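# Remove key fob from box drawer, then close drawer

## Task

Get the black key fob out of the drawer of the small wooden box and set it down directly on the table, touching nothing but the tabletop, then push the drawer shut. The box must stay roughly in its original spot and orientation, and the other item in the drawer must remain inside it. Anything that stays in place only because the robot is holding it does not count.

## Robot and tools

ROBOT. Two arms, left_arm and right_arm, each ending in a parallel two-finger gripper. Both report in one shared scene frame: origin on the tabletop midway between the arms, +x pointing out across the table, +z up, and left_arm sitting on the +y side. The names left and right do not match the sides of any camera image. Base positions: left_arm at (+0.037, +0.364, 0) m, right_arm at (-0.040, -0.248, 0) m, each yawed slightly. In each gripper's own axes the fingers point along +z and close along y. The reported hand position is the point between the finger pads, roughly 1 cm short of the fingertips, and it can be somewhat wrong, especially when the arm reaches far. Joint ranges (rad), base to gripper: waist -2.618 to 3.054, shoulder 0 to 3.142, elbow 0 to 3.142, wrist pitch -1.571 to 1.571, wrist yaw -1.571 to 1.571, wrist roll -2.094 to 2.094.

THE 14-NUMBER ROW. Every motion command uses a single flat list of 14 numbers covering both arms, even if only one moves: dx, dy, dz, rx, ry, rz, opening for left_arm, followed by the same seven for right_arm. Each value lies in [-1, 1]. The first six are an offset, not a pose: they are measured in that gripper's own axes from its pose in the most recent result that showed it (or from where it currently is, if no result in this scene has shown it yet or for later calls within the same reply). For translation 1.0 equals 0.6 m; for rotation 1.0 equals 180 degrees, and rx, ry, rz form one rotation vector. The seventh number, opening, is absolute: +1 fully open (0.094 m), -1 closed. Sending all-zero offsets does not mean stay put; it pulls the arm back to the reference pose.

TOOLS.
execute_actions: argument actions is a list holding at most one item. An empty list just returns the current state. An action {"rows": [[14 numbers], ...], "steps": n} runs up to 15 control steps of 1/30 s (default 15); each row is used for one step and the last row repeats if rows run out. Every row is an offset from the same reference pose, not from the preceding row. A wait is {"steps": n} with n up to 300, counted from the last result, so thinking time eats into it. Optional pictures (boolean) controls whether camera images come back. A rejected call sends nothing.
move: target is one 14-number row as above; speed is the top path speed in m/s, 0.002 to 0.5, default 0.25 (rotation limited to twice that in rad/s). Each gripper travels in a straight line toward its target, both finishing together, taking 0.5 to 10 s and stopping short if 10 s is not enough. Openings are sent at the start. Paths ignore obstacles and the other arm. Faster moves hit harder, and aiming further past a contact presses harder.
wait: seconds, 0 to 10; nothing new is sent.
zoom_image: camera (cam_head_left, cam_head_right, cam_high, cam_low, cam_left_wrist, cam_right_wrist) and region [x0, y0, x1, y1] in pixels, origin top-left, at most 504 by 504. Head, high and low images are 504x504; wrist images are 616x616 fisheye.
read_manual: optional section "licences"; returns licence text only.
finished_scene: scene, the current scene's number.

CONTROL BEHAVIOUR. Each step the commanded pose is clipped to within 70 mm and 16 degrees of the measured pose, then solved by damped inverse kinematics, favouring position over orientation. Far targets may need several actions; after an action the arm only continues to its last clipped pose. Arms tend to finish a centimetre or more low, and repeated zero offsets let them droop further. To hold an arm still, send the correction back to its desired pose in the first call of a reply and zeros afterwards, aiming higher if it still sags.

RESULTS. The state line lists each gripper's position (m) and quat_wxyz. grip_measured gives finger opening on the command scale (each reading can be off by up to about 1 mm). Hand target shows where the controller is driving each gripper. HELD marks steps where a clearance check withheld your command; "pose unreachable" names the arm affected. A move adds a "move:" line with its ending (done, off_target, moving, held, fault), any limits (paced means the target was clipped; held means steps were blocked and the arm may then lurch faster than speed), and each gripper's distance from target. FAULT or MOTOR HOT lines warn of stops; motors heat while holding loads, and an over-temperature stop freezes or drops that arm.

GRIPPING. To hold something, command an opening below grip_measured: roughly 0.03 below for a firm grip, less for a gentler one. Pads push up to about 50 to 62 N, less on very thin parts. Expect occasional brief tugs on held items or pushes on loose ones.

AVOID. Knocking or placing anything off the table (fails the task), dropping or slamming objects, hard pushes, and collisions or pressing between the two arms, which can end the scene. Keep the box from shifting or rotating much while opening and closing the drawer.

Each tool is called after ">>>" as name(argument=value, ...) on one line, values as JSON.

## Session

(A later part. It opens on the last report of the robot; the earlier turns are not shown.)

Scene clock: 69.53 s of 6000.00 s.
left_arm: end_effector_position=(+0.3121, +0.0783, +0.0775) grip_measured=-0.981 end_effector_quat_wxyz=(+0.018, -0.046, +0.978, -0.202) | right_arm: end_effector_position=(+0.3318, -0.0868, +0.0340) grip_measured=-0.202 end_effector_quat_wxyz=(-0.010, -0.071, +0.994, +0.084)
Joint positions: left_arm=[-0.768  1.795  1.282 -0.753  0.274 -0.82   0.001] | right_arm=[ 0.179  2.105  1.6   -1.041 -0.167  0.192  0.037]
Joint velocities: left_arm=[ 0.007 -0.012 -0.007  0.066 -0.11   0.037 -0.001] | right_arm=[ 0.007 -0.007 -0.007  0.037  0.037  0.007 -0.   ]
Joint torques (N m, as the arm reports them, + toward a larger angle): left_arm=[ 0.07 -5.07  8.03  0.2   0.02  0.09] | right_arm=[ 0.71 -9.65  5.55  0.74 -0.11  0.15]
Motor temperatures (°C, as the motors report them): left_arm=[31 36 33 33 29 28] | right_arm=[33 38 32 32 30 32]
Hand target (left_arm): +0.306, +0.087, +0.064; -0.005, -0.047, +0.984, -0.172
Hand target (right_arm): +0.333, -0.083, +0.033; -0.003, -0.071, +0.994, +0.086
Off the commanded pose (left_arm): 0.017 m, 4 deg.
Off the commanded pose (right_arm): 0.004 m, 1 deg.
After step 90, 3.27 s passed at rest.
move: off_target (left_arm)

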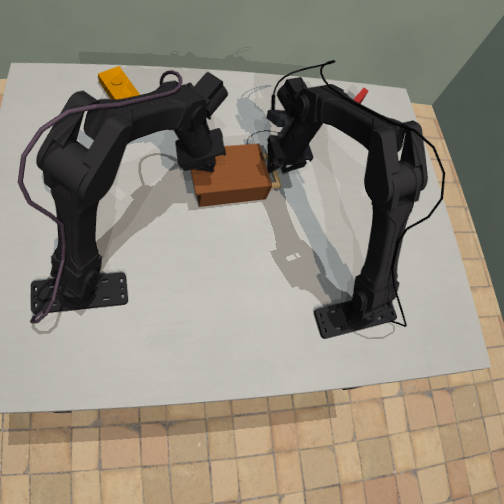

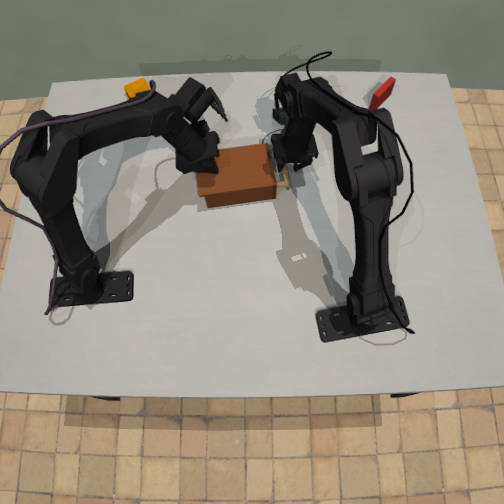

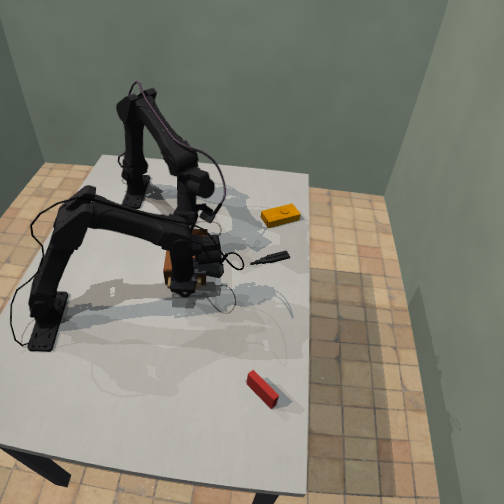

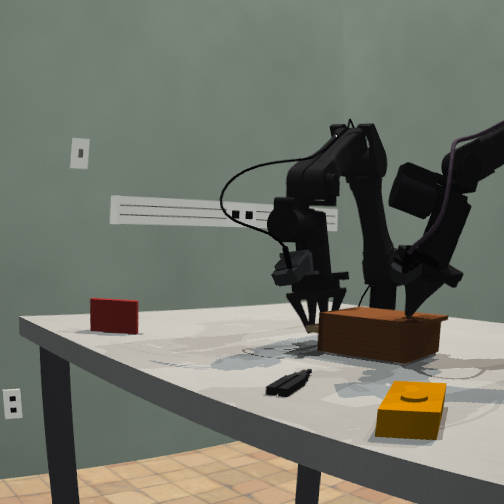

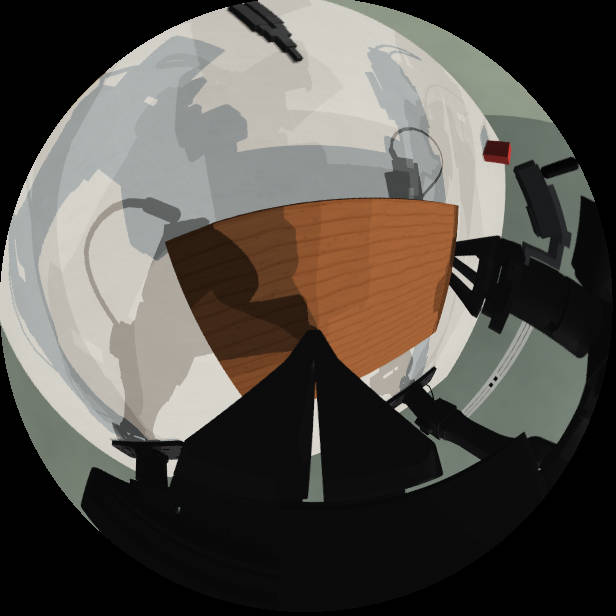

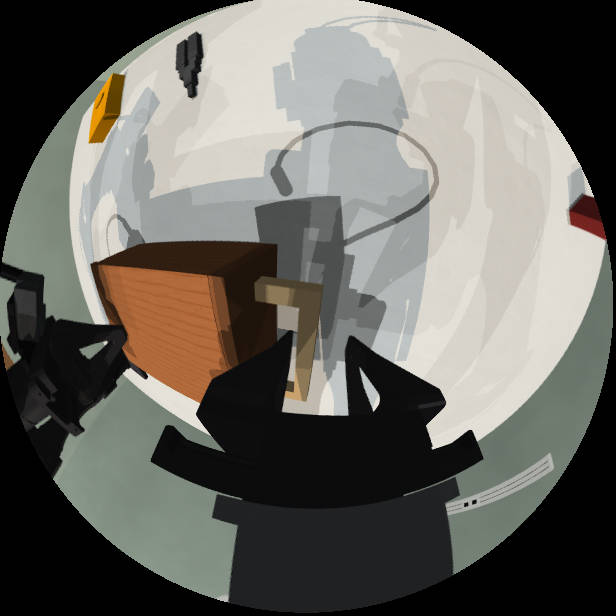

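>>> execute_actions(actions=[{"rows":[[0.01,0.022,0.018,-0.02,0.015,0,-1, 0,0,0.02,0,0,0,-0.2]]}], pictures=false)

>>> execute_actions(actions=[{"rows":[[0.01,0.022,0.018,-0.02,0.015,0,-1, 0,-0.01,-0.002,0,0,0,-0.2],[0.01,0.022,0.018,-0.02,0.015,0,-1, 0,-0.015,-0.003,0,0,0,-0.2],[0.01,0.022,0.018,-0.02,0.015,0,-1, 0,-0.02,-0.004,0,0,0,-0.2],[0.01,0.022,0.018,-0.02,0.015,0,-1, 0,-0.025,-0.004,0,0,0,-0.2],[0.01,0.022,0.018,-0.02,0.015,0,-1, 0,-0.03,-0.005,0,0,0,-0.2],[0.01,0.022,0.018,-0.02,0.015,0,-1, 0,-0.035,-0.006,0,0,0,-0.2],[0.01,0.022,0.018,-0.02,0.015,0,-1, 0,-0.04,-0.007,0,0,0,-0.2],[0.01,0.022,0.018,-0.02,0.015,0,-1, 0,-0.045,-0.008,0,0,0,-0.2],[0.01,0.022,0.018,-0.02,0.015,0,-1, 0,-0.05,-0.009,0,0,0,-0.2]]}])

Scene clock: 80.40 s of 6000.00 s.
left_arm: end_effector_position=(+0.3119, +0.0782, +0.0775) grip_measured=-0.981 end_effector_quat_wxyz=(+0.018, -0.040, +0.978, -0.202) | right_arm: end_effector_position=(+0.3306, -0.0872, +0.0256) grip_measured=-0.202 end_effector_quat_wxyz=(-0.013, -0.071, +0.994, +0.083)
Joint positions: left_arm=[-0.768  1.795  1.282 -0.753  0.276 -0.809  0.001] | right_arm=[ 0.179  2.116  1.583 -1.02  -0.167  0.192  0.037]
Joint velocities: left_arm=[-0.007  0.007  0.002 -0.022 -0.037 -0.007 -0.001] | right_arm=[-0.002 -0.012 -0.002 -0.022 -0.022 -0.051  0.   ]
Joint torques (N m, as the arm reports them, + toward a larger angle): left_arm=[ 0.06 -4.86  7.76  0.24  0.07  0.08] | right_arm=[ 0.41 -9.    5.76  0.68 -0.08  0.07]
Motor temperatures (°C, as the motors report them): left_arm=[31 35 34 32 29 28] | right_arm=[33 38 32 32 30 32]
Hand target (left_arm): +0.305, +0.086, +0.063; -0.006, -0.041, +0.984, -0.172
Hand target (right_arm): +0.331, -0.085, +0.022; -0.010, -0.071, +0.994, +0.084
Off the commanded pose (left_arm): 0.018 m, 5 deg.
Off the commanded pose (right_arm): 0.004 m, 0 deg.
Steps of this call (steps 1 to 90: nothing new was sent; then 7.37 s passed at rest; steps 91 to 105: all 15 steps of this action). Readings (end_effector_position):
91: left_arm (+0.3121, +0.0783, +0.0775) | right_arm (+0.3324, -0.0866, +0.0332)
92: left_arm (+0.3121, +0.0782, +0.0775) | right_arm (+0.3324, -0.0865, +0.0325)
94: left_arm (+0.3119, +0.0783, +0.0775) | right_arm (+0.3312, -0.0870, +0.0299)
98: left_arm (+0.3119, +0.0782, +0.0775) | right_arm (+0.3301, -0.0874, +0.0260)
105: the state above

Scene clock: 80.90 s of 6000.00 s.
left_arm: end_effector_position=(+0.3098, +0.0749, +0.0772) grip_measured=-0.981 end_effector_quat_wxyz=(+0.011, -0.032, +0.977, -0.210) | right_arm: end_effector_position=(+0.3376, -0.1080, +0.0250) grip_measured=-0.202 end_effector_quat_wxyz=(-0.013, -0.069, +0.993, +0.093)
Joint positions: left_arm=[-0.768  1.8    1.282 -0.749  0.299 -0.797  0.001] | right_arm=[ 0.115  2.116  1.578 -1.02  -0.188  0.133  0.038]
Joint velocities: left_arm=[ 0.007  0.017  0.002 -0.022 -0.066 -0.007  0.   ] | right_arm=[-0.007  0.002 -0.007  0.007  0.051 -0.095  0.   ]
Joint torques (N m, as the arm reports them, + toward a larger angle): left_arm=[-0.03 -5.24  7.78  0.17 -0.17  0.13] | right_arm=[ -0.92 -10.39   5.1    0.45   0.09  -0.05]
Motor temperatures (°C, as the motors report them): left_arm=[31 35 34 32 29 28] | right_arm=[33 38 32 32 30 32]
Hand target (left_arm): +0.305, +0.086, +0.063; -0.006, -0.035, +0.984, -0.173
Hand target (right_arm): +0.335, -0.117, +0.026; -0.013, -0.071, +0.994, +0.083
Off the commanded pose (left_arm): 0.019 m, 5 deg.
Off the commanded pose (right_arm): 0.010 m, 1 deg.
Steps of this call (steps 1 to 15: all 15 steps of this action). Readings (end_effector_position):
1: left_arm (+0.3118, +0.0782, +0.0775) | right_arm (+0.3307, -0.0873, +0.0256)
2: left_arm (+0.3118, +0.0782, +0.0775) | right_arm (+0.3309, -0.0879, +0.0256)
4: left_arm (+0.3116, +0.0780, +0.0774) | right_arm (+0.3321, -0.0906, +0.0257)
8: left_arm (+0.3106, +0.0757, +0.0772) | right_arm (+0.3341, -0.0979, +0.0252)
15: the state above

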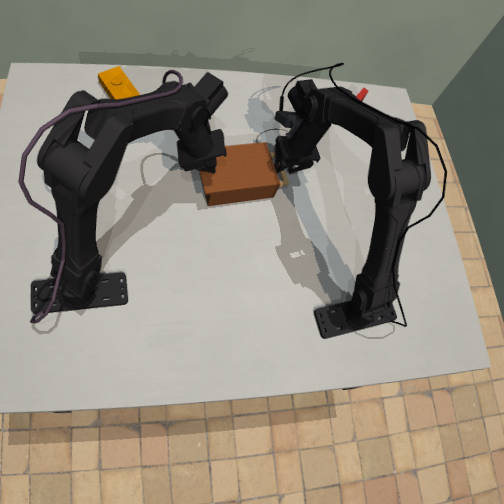

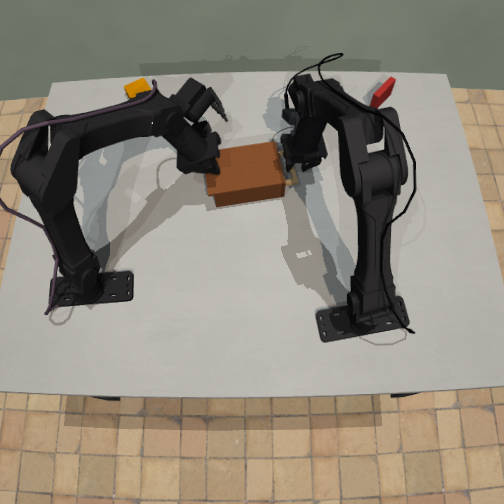

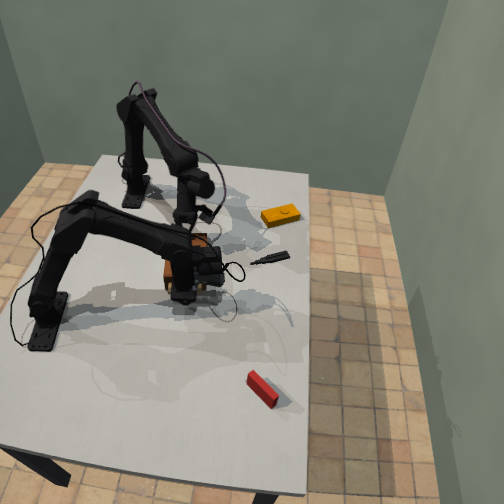

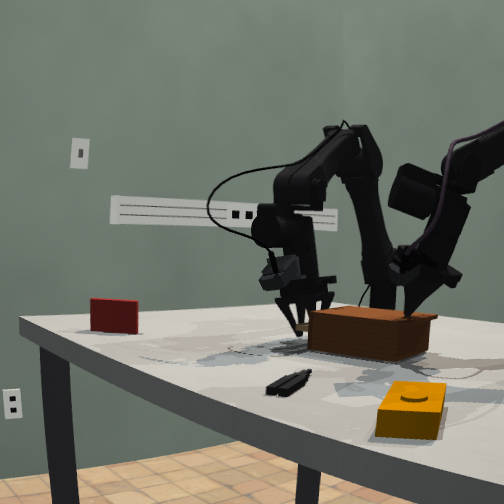

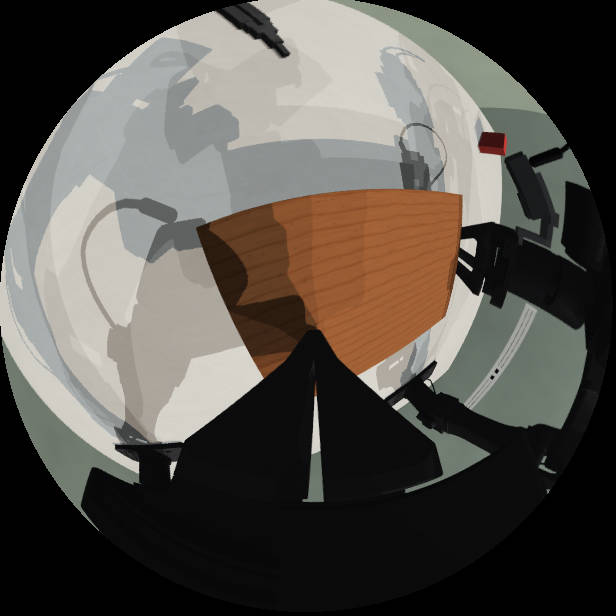

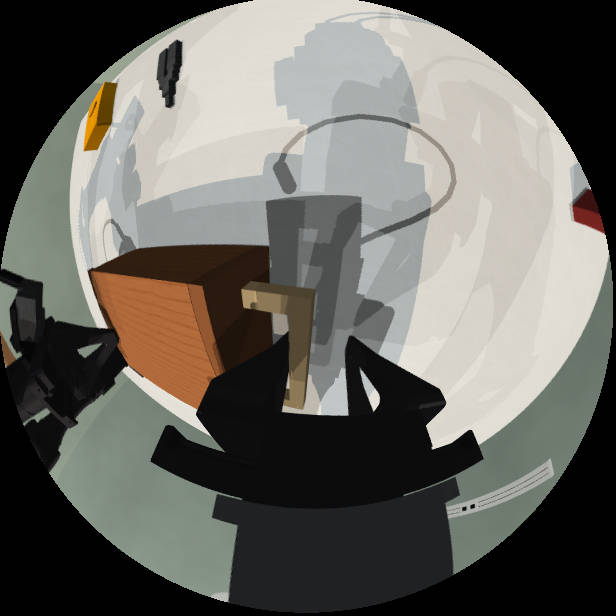

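>>> move(target=[0.012,0.11,-0.063,0.29,-0.023,-0.02,-1, 0,0,0,0,0,0,-0.2], speed=0.15)

Scene clock: 96.50 s of 6000.00 s.
left_arm: end_effector_position=(+0.3037, +0.1479, +0.0899) grip_measured=-0.981 end_effector_quat_wxyz=(+0.062, -0.058, +0.784, -0.615) | right_arm: end_effector_position=(+0.3375, -0.1077, +0.0251) grip_measured=-0.202 end_effector_quat_wxyz=(-0.012, -0.072, +0.993, +0.094)
Joint positions: left_arm=[-0.279  1.662  0.434  0.638  1.134 -0.999  0.001] | right_arm=[ 0.115  2.116  1.578 -1.02  -0.19   0.126  0.038]
Joint velocities: left_arm=[-0.007 -0.012 -0.022  0.066  0.051 -0.081 -0.001] | right_arm=[-0.007 -0.012  0.012 -0.081  0.081 -0.037  0.   ]
Joint torques (N m, as the arm reports them, + toward a larger angle): left_arm=[ 0.59 -4.19  3.1   1.32  0.49 -0.01] | right_arm=[ 0.02 -9.31  6.51  0.5  -0.09  0.11]
Motor temperatures (°C, as the motors report them): left_arm=[31 35 33 33 29 28] | right_arm=[33 39 32 32 30 32]
Hand target (left_arm): +0.298, +0.150, +0.084; +0.052, -0.064, +0.782, -0.617
Hand target (right_arm): +0.338, -0.108, +0.025; -0.013, -0.069, +0.993, +0.093
Off the commanded pose (left_arm): 0.009 m, 1 deg.
Off the commanded pose (right_arm): 0.000 m, 0 deg.
After step 90, 8.83 s passed at rest.
move: done

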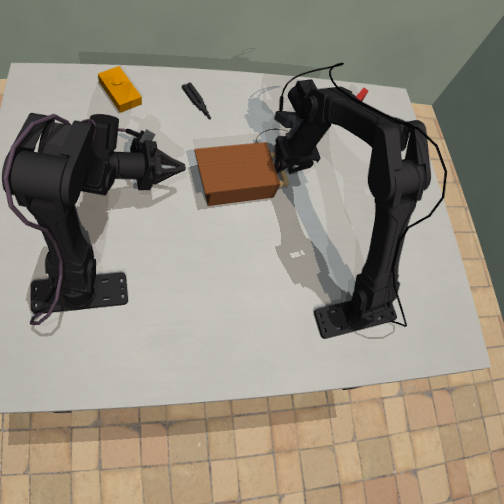

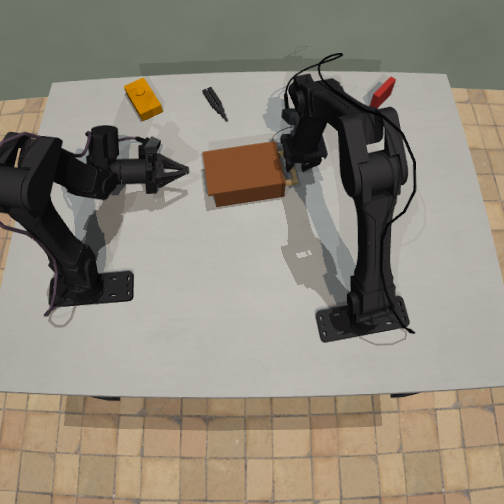

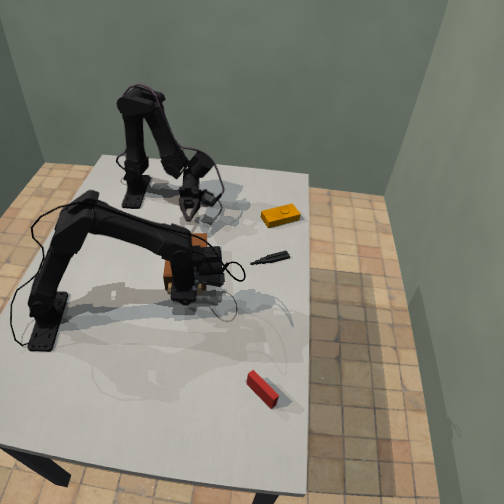

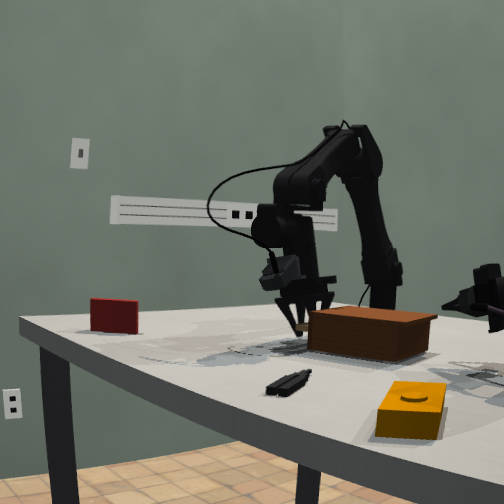

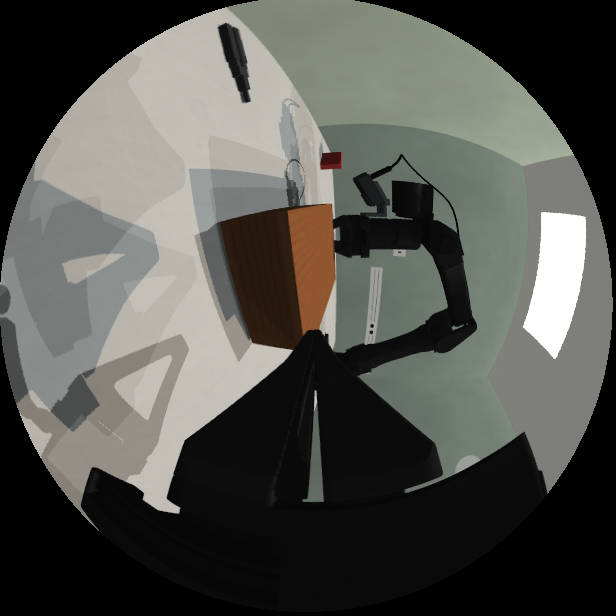

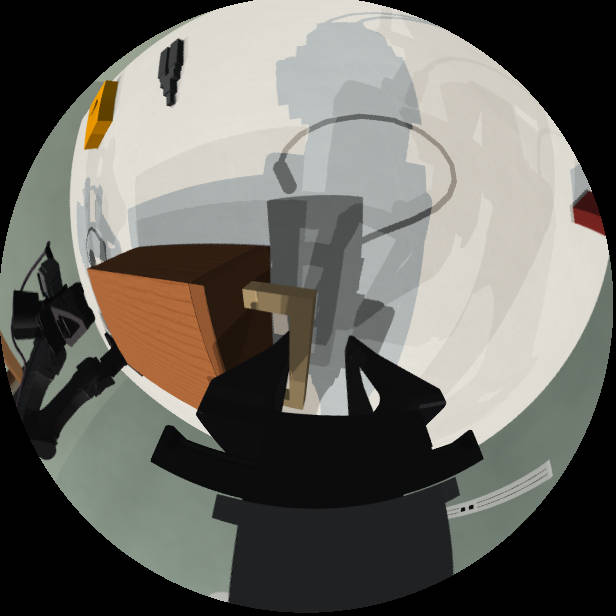

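>>> move(target=[0,0.034,0.05,0.045,0,0,-0.4, 0,0,0,0,0,0,-0.2], speed=0.08)

Scene clock: 103.10 s of 6000.00 s.
left_arm: end_effector_position=(+0.3190, +0.1239, +0.0707) grip_measured=-0.402 end_effector_quat_wxyz=(+0.079, -0.046, +0.734, -0.673) | right_arm: end_effector_position=(+0.3375, -0.1077, +0.0251) grip_measured=-0.202 end_effector_quat_wxyz=(-0.012, -0.072, +0.993, +0.094)
Joint positions: left_arm=[-0.344  2.088  0.433  1.463  1.123 -1.343  0.028] | right_arm=[ 0.115  2.116  1.578 -1.02  -0.19   0.126  0.038]
Joint velocities: left_arm=[-0.007 -0.007  0.012 -0.007 -0.066 -0.007 -0.001] | right_arm=[-0.017 -0.002 -0.012  0.007  0.007  0.037 -0.   ]
Joint torques (N m, as the arm reports them, + toward a larger angle): left_arm=[-0.63 -5.68 -0.12  1.45  0.08  0.01] | right_arm=[-0.02 -9.36  6.5   0.51 -0.12  0.03]
Motor temperatures (°C, as the motors report them): left_arm=[31 35 33 33 29 28] | right_arm=[33 39 32 32 30 32]
Hand target (left_arm): +0.308, +0.124, +0.063; +0.066, -0.055, +0.738, -0.670
Hand target (right_arm): +0.337, -0.108, +0.025; -0.012, -0.072, +0.993, +0.094
Off the commanded pose (left_arm): 0.013 m, 2 deg.
Off the commanded pose (right_arm): 0.000 m, 0 deg.
After step 100, 1.67 s passed at rest.
move: off_target (left_arm)

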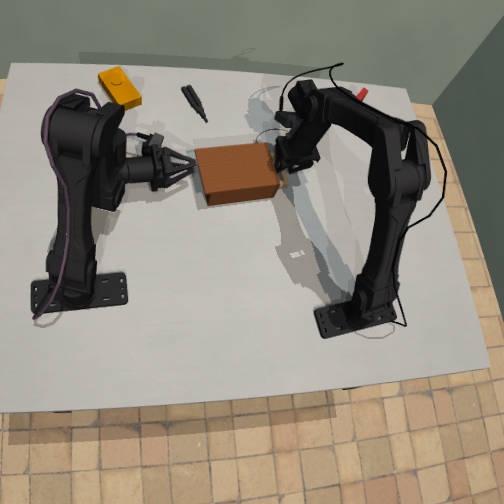

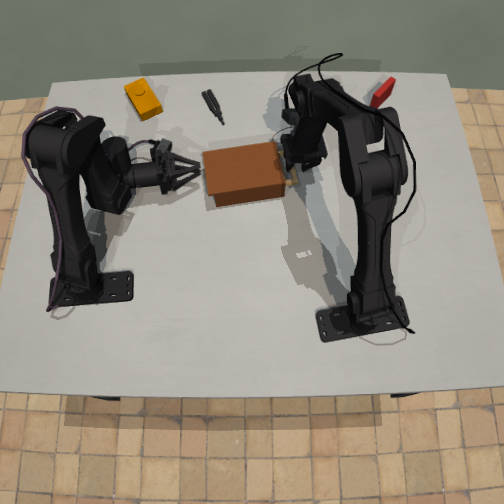

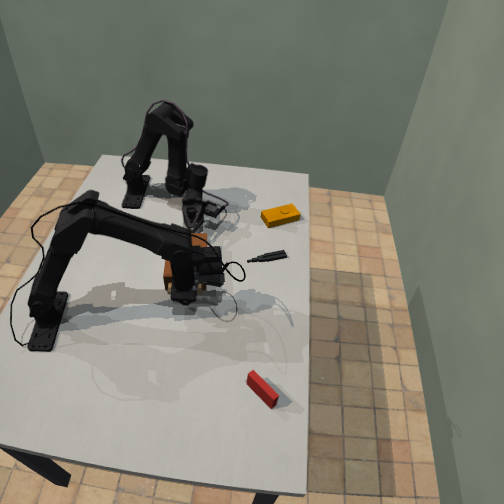

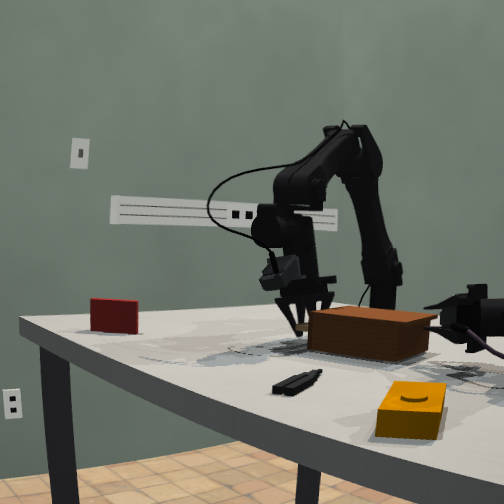

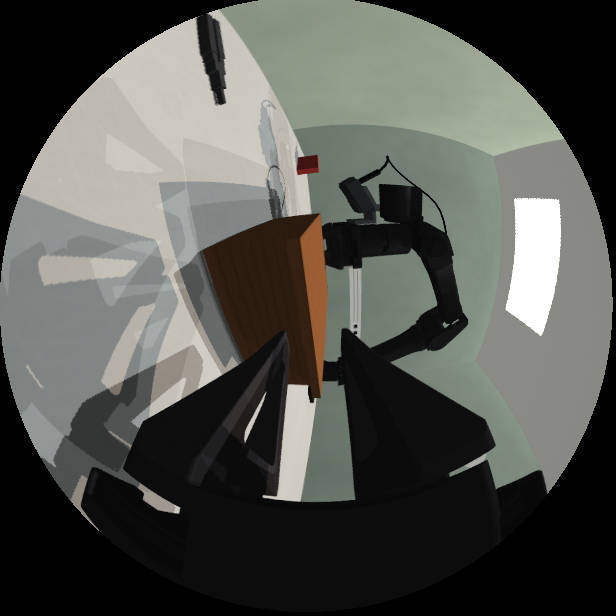

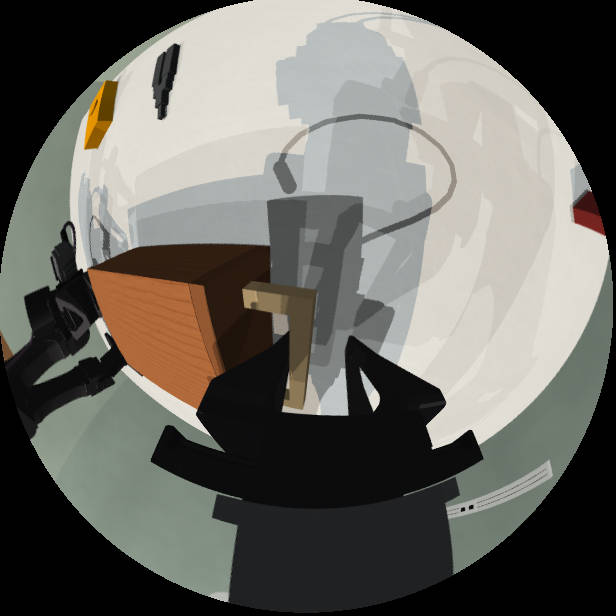

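>>> move(target=[0.025,0.008,0.045,-0.012,0,0,-0.4, 0,0,0,0,0,0,-0.2], speed=0.04)

>>> zoom_image(camera="cam_low", region=[380, 270, 504, 370])

Scene clock: 108.03 s of 6000.00 s.
left_arm: end_effector_position=(+0.3105, +0.0971, +0.0633) grip_measured=-0.402 end_effector_quat_wxyz=(+0.077, -0.051, +0.745, -0.661) | right_arm: end_effector_position=(+0.3375, -0.1077, +0.0251) grip_measured=-0.202 end_effector_quat_wxyz=(-0.012, -0.072, +0.993, +0.094)
Joint positions: left_arm=[-0.456  2.089  0.433  1.441  1.003 -1.341  0.028] | right_arm=[ 0.115  2.116  1.578 -1.02  -0.19   0.126  0.038]
Joint velocities: left_arm=[-0.007 -0.007  0.012  0.022  0.037 -0.007  0.001] | right_arm=[-0.017  0.017 -0.007  0.022 -0.051 -0.007  0.   ]
Joint torques (N m, as the arm reports them, + toward a larger angle): left_arm=[-0.5  -7.38  2.68  1.24  0.08  0.13] | right_arm=[-0.02 -9.3   6.55  0.5  -0.11  0.03]
Motor temperatures (°C, as the motors report them): left_arm=[31 35 33 34 29 28] | right_arm=[33 39 32 31 30 32]
Hand target (left_arm): +0.309, +0.095, +0.063; +0.078, -0.048, +0.747, -0.659
Hand target (right_arm): +0.337, -0.108, +0.025; -0.012, -0.072, +0.993, +0.094
Off the commanded pose (left_arm): 0.002 m, 1 deg.
Off the commanded pose (right_arm): 0.000 m, 0 deg.
After step 90, 0.77 s passed at rest.
move: done

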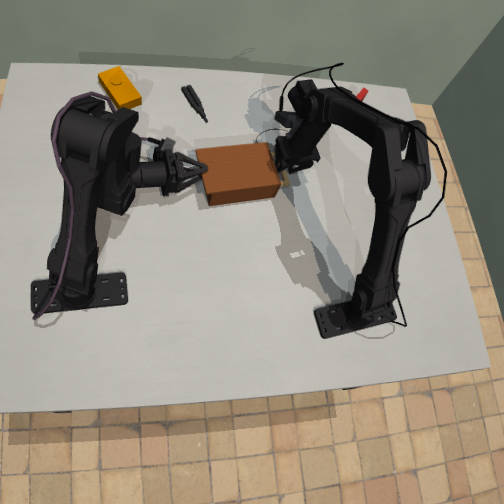

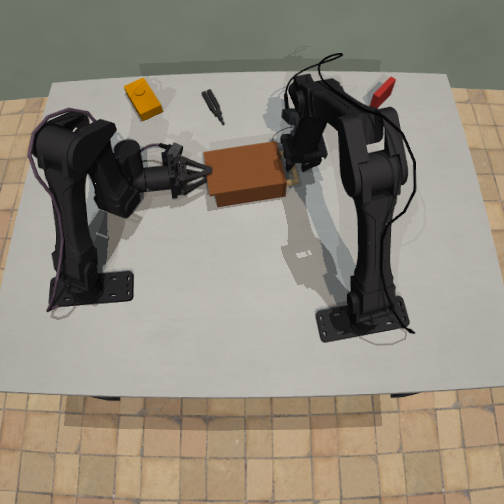

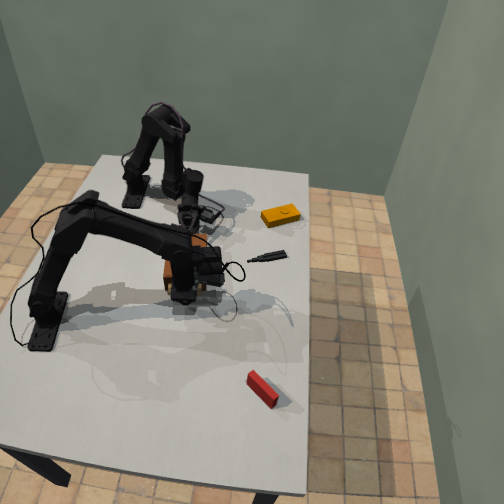

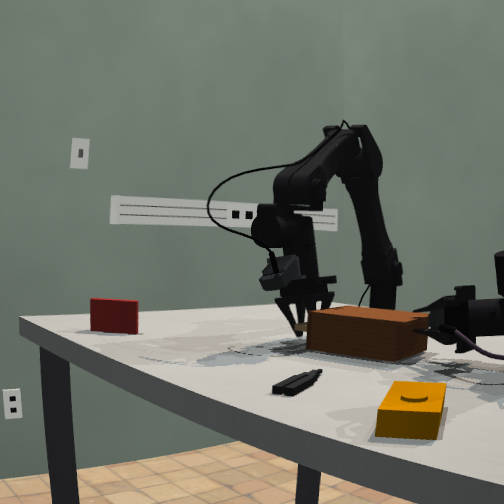

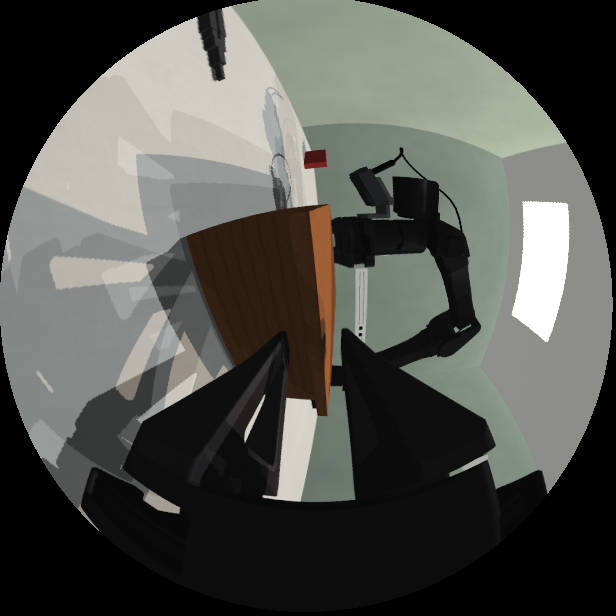

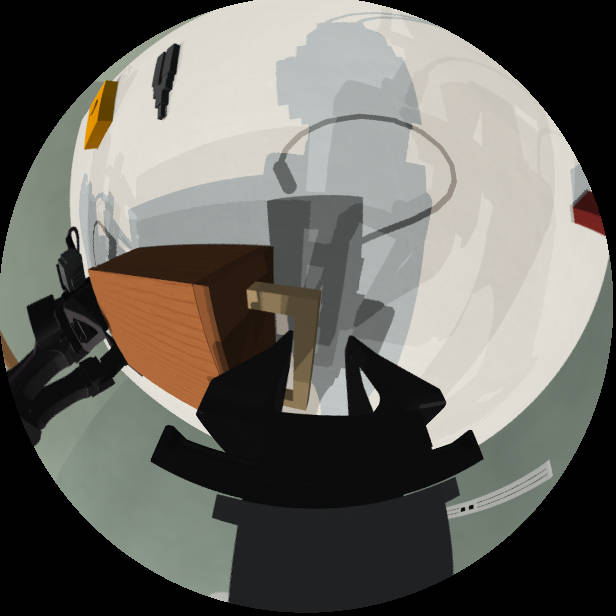

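Region (380, 270, 504, 370) of cam_low's 504x504 image, scaled by 4.065, with more detail than that image has; it fills the top 406 rows of this view, and the rest is white.

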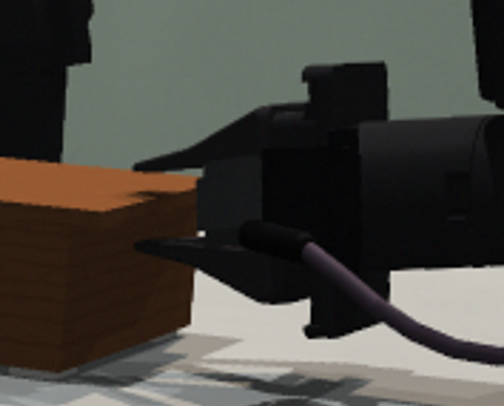

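Touching the back wall. Close.

>>> execute_actions(actions=[{"rows":[[0,0,0,0,0,0,-0.6,0,0,0,0,0,0,-0.2],[0,0,0,0,0,0,-0.7,0,0,0,0,0,0,-0.2],[0,0,0,0,0,0,-0.75,0,0,0,0,0,0,-0.2],[0,0,0,0,0,0,-0.8,0,0,0,0,0,0,-0.2],[0,0,0,0,0,0,-0.85,0,0,0,0,0,0,-0.2],[0,0,0,0,0,0,-0.92,0,0,0,0,0,0,-0.2]]}], pictures=false)

Scene clock: 113.47 s of 6000.00 s.
left_arm: end_effector_position=(+0.3107, +0.0970, +0.0647) grip_measured=-0.864 end_effector_quat_wxyz=(+0.076, -0.054, +0.743, -0.663) | right_arm: end_effector_position=(+0.3375, -0.1077, +0.0251) grip_measured=-0.202 end_effector_quat_wxyz=(-0.012, -0.072, +0.993, +0.094)
Joint positions: left_arm=[-0.456  2.089  0.433  1.449  1.003 -1.355  0.006] | right_arm=[ 0.115  2.116  1.578 -1.02  -0.19   0.126  0.038]
Joint velocities: left_arm=[-0.017  0.007 -0.022 -0.007  0.007 -0.022  0.   ] | right_arm=[-0.002  0.002 -0.002 -0.051  0.007 -0.022 -0.   ]
Joint torques (N m, as the arm reports them, + toward a larger angle): left_arm=[ 0.08 -6.83  2.8   1.32  0.12  0.17] | right_arm=[-0.05 -9.32  6.49  0.51 -0.11  0.03]
Motor temperatures (°C, as the motors report them): left_arm=[31 35 32 34 29 28] | right_arm=[33 39 33 31 30 32]
Hand target (left_arm): +0.310, +0.097, +0.063; +0.077, -0.051, +0.745, -0.661
Hand target (right_arm): +0.337, -0.108, +0.025; -0.012, -0.072, +0.993, +0.094
Off the commanded pose (left_arm): 0.001 m, 0 deg.
Off the commanded pose (right_arm): 0.000 m, 0 deg.
Steps of this call (steps 1 to 90: nothing new was sent; then 1.93 s passed at rest; steps 91 to 105: all 15 steps of this action). Readings (end_effector_position):
91: left_arm (+0.3109, +0.0972, +0.0631) | right_arm (+0.3375, -0.1077, +0.0251)
92: left_arm (+0.3109, +0.0972, +0.0631) | right_arm (+0.3375, -0.1077, +0.0251)
94: left_arm (+0.3108, +0.0972, +0.0636) | right_arm (+0.3375, -0.1077, +0.0251)
98: left_arm (+0.3108, +0.0970, +0.0645) | right_arm (+0.3375, -0.1077, +0.0251)
105: the state above

>>> move(target=[0,0.004,-0.05,0,0,0,-0.92, 0,-0.13,-0.025,0,0,0,-0.2], speed=0.04)

Scene clock: 132.37 s of 6000.00 s.
left_arm: end_effector_position=(+0.3092, +0.1192, +0.0649) grip_measured=-0.864 end_effector_quat_wxyz=(+0.070, -0.050, +0.740, -0.668) | right_arm: end_effector_position=(+0.3476, -0.1693, +0.0269) grip_measured=-0.201 end_effector_quat_wxyz=(-0.011, -0.077, +0.990, +0.118)
Joint positions: left_arm=[-0.37   2.089  0.408  1.46   1.103 -1.336  0.006] | right_arm=[-0.062  2.116  1.578 -1.053 -0.236 -0.065  0.038]
Joint velocities: left_arm=[-0.002 -0.002 -0.012  0.051  0.051  0.051 -0.   ] | right_arm=[ 0.007  0.017 -0.012 -0.081 -0.081 -0.037 -0.002]
Joint torques (N m, as the arm reports them, + toward a larger angle): left_arm=[ 1.28 -9.08 -0.06  1.12  0.15  0.23] | right_arm=[-1.77 -9.43  6.61  0.38  0.33 -0.08]
Motor temperatures (°C, as the motors report them): left_arm=[31 36 32 35 29 28] | right_arm=[33 39 33 31 30 32]
Hand target (left_arm): +0.306, +0.126, +0.065; +0.076, -0.054, +0.743, -0.663
Hand target (right_arm): +0.349, -0.186, +0.027; -0.011, -0.072, +0.993, +0.094
Off the commanded pose (left_arm): 0.008 m, 1 deg.
Off the commanded pose (right_arm): 0.017 m, 3 deg.
After step 90, 13.53 s passed at rest.
move: off_target (right_arm)

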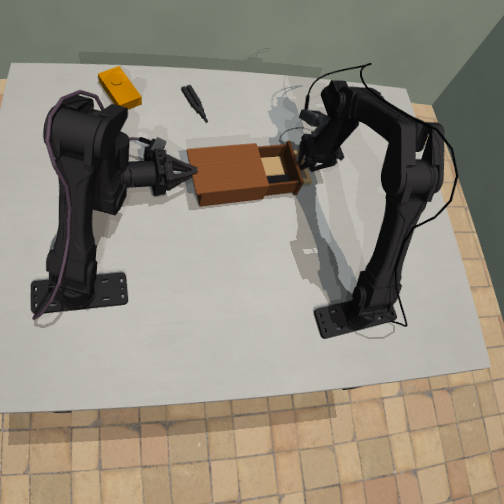

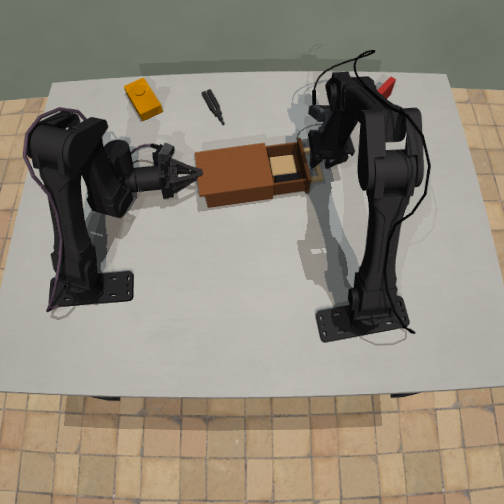

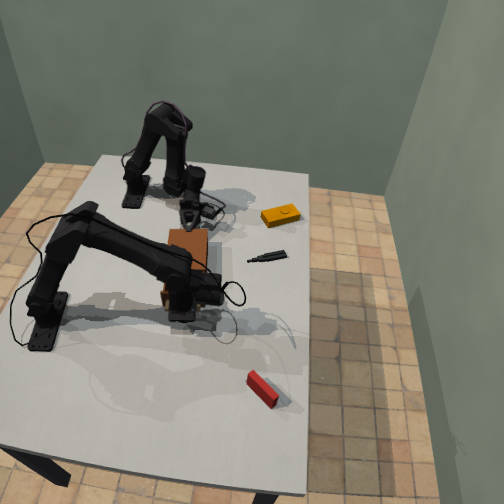

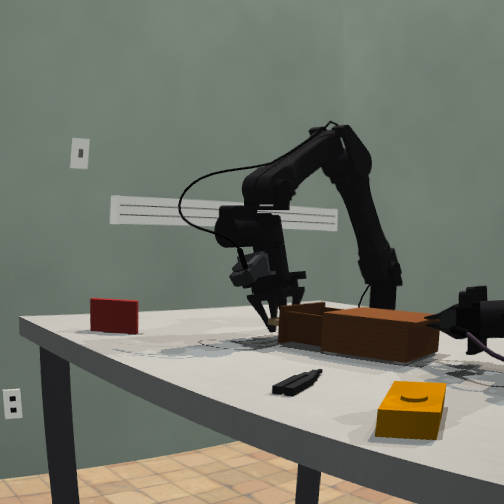

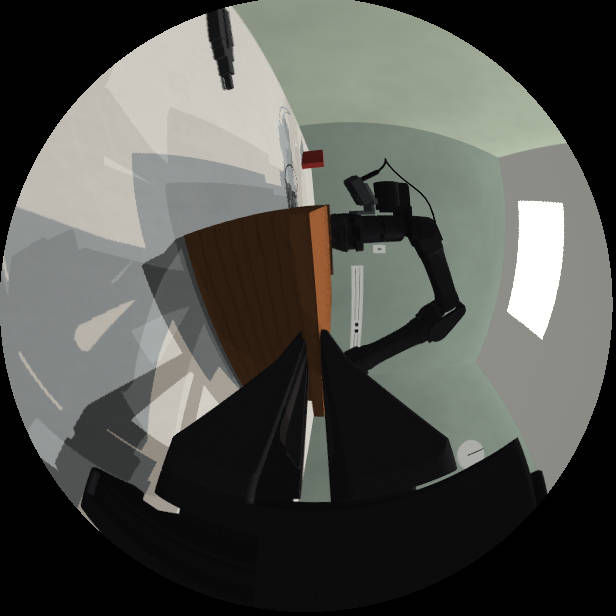

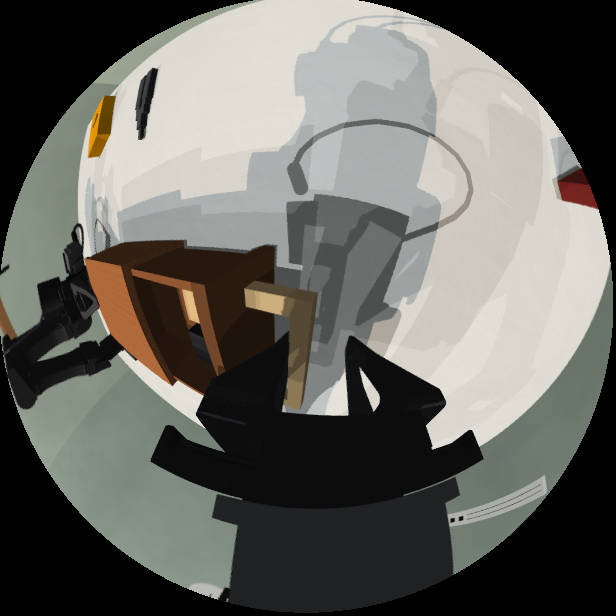

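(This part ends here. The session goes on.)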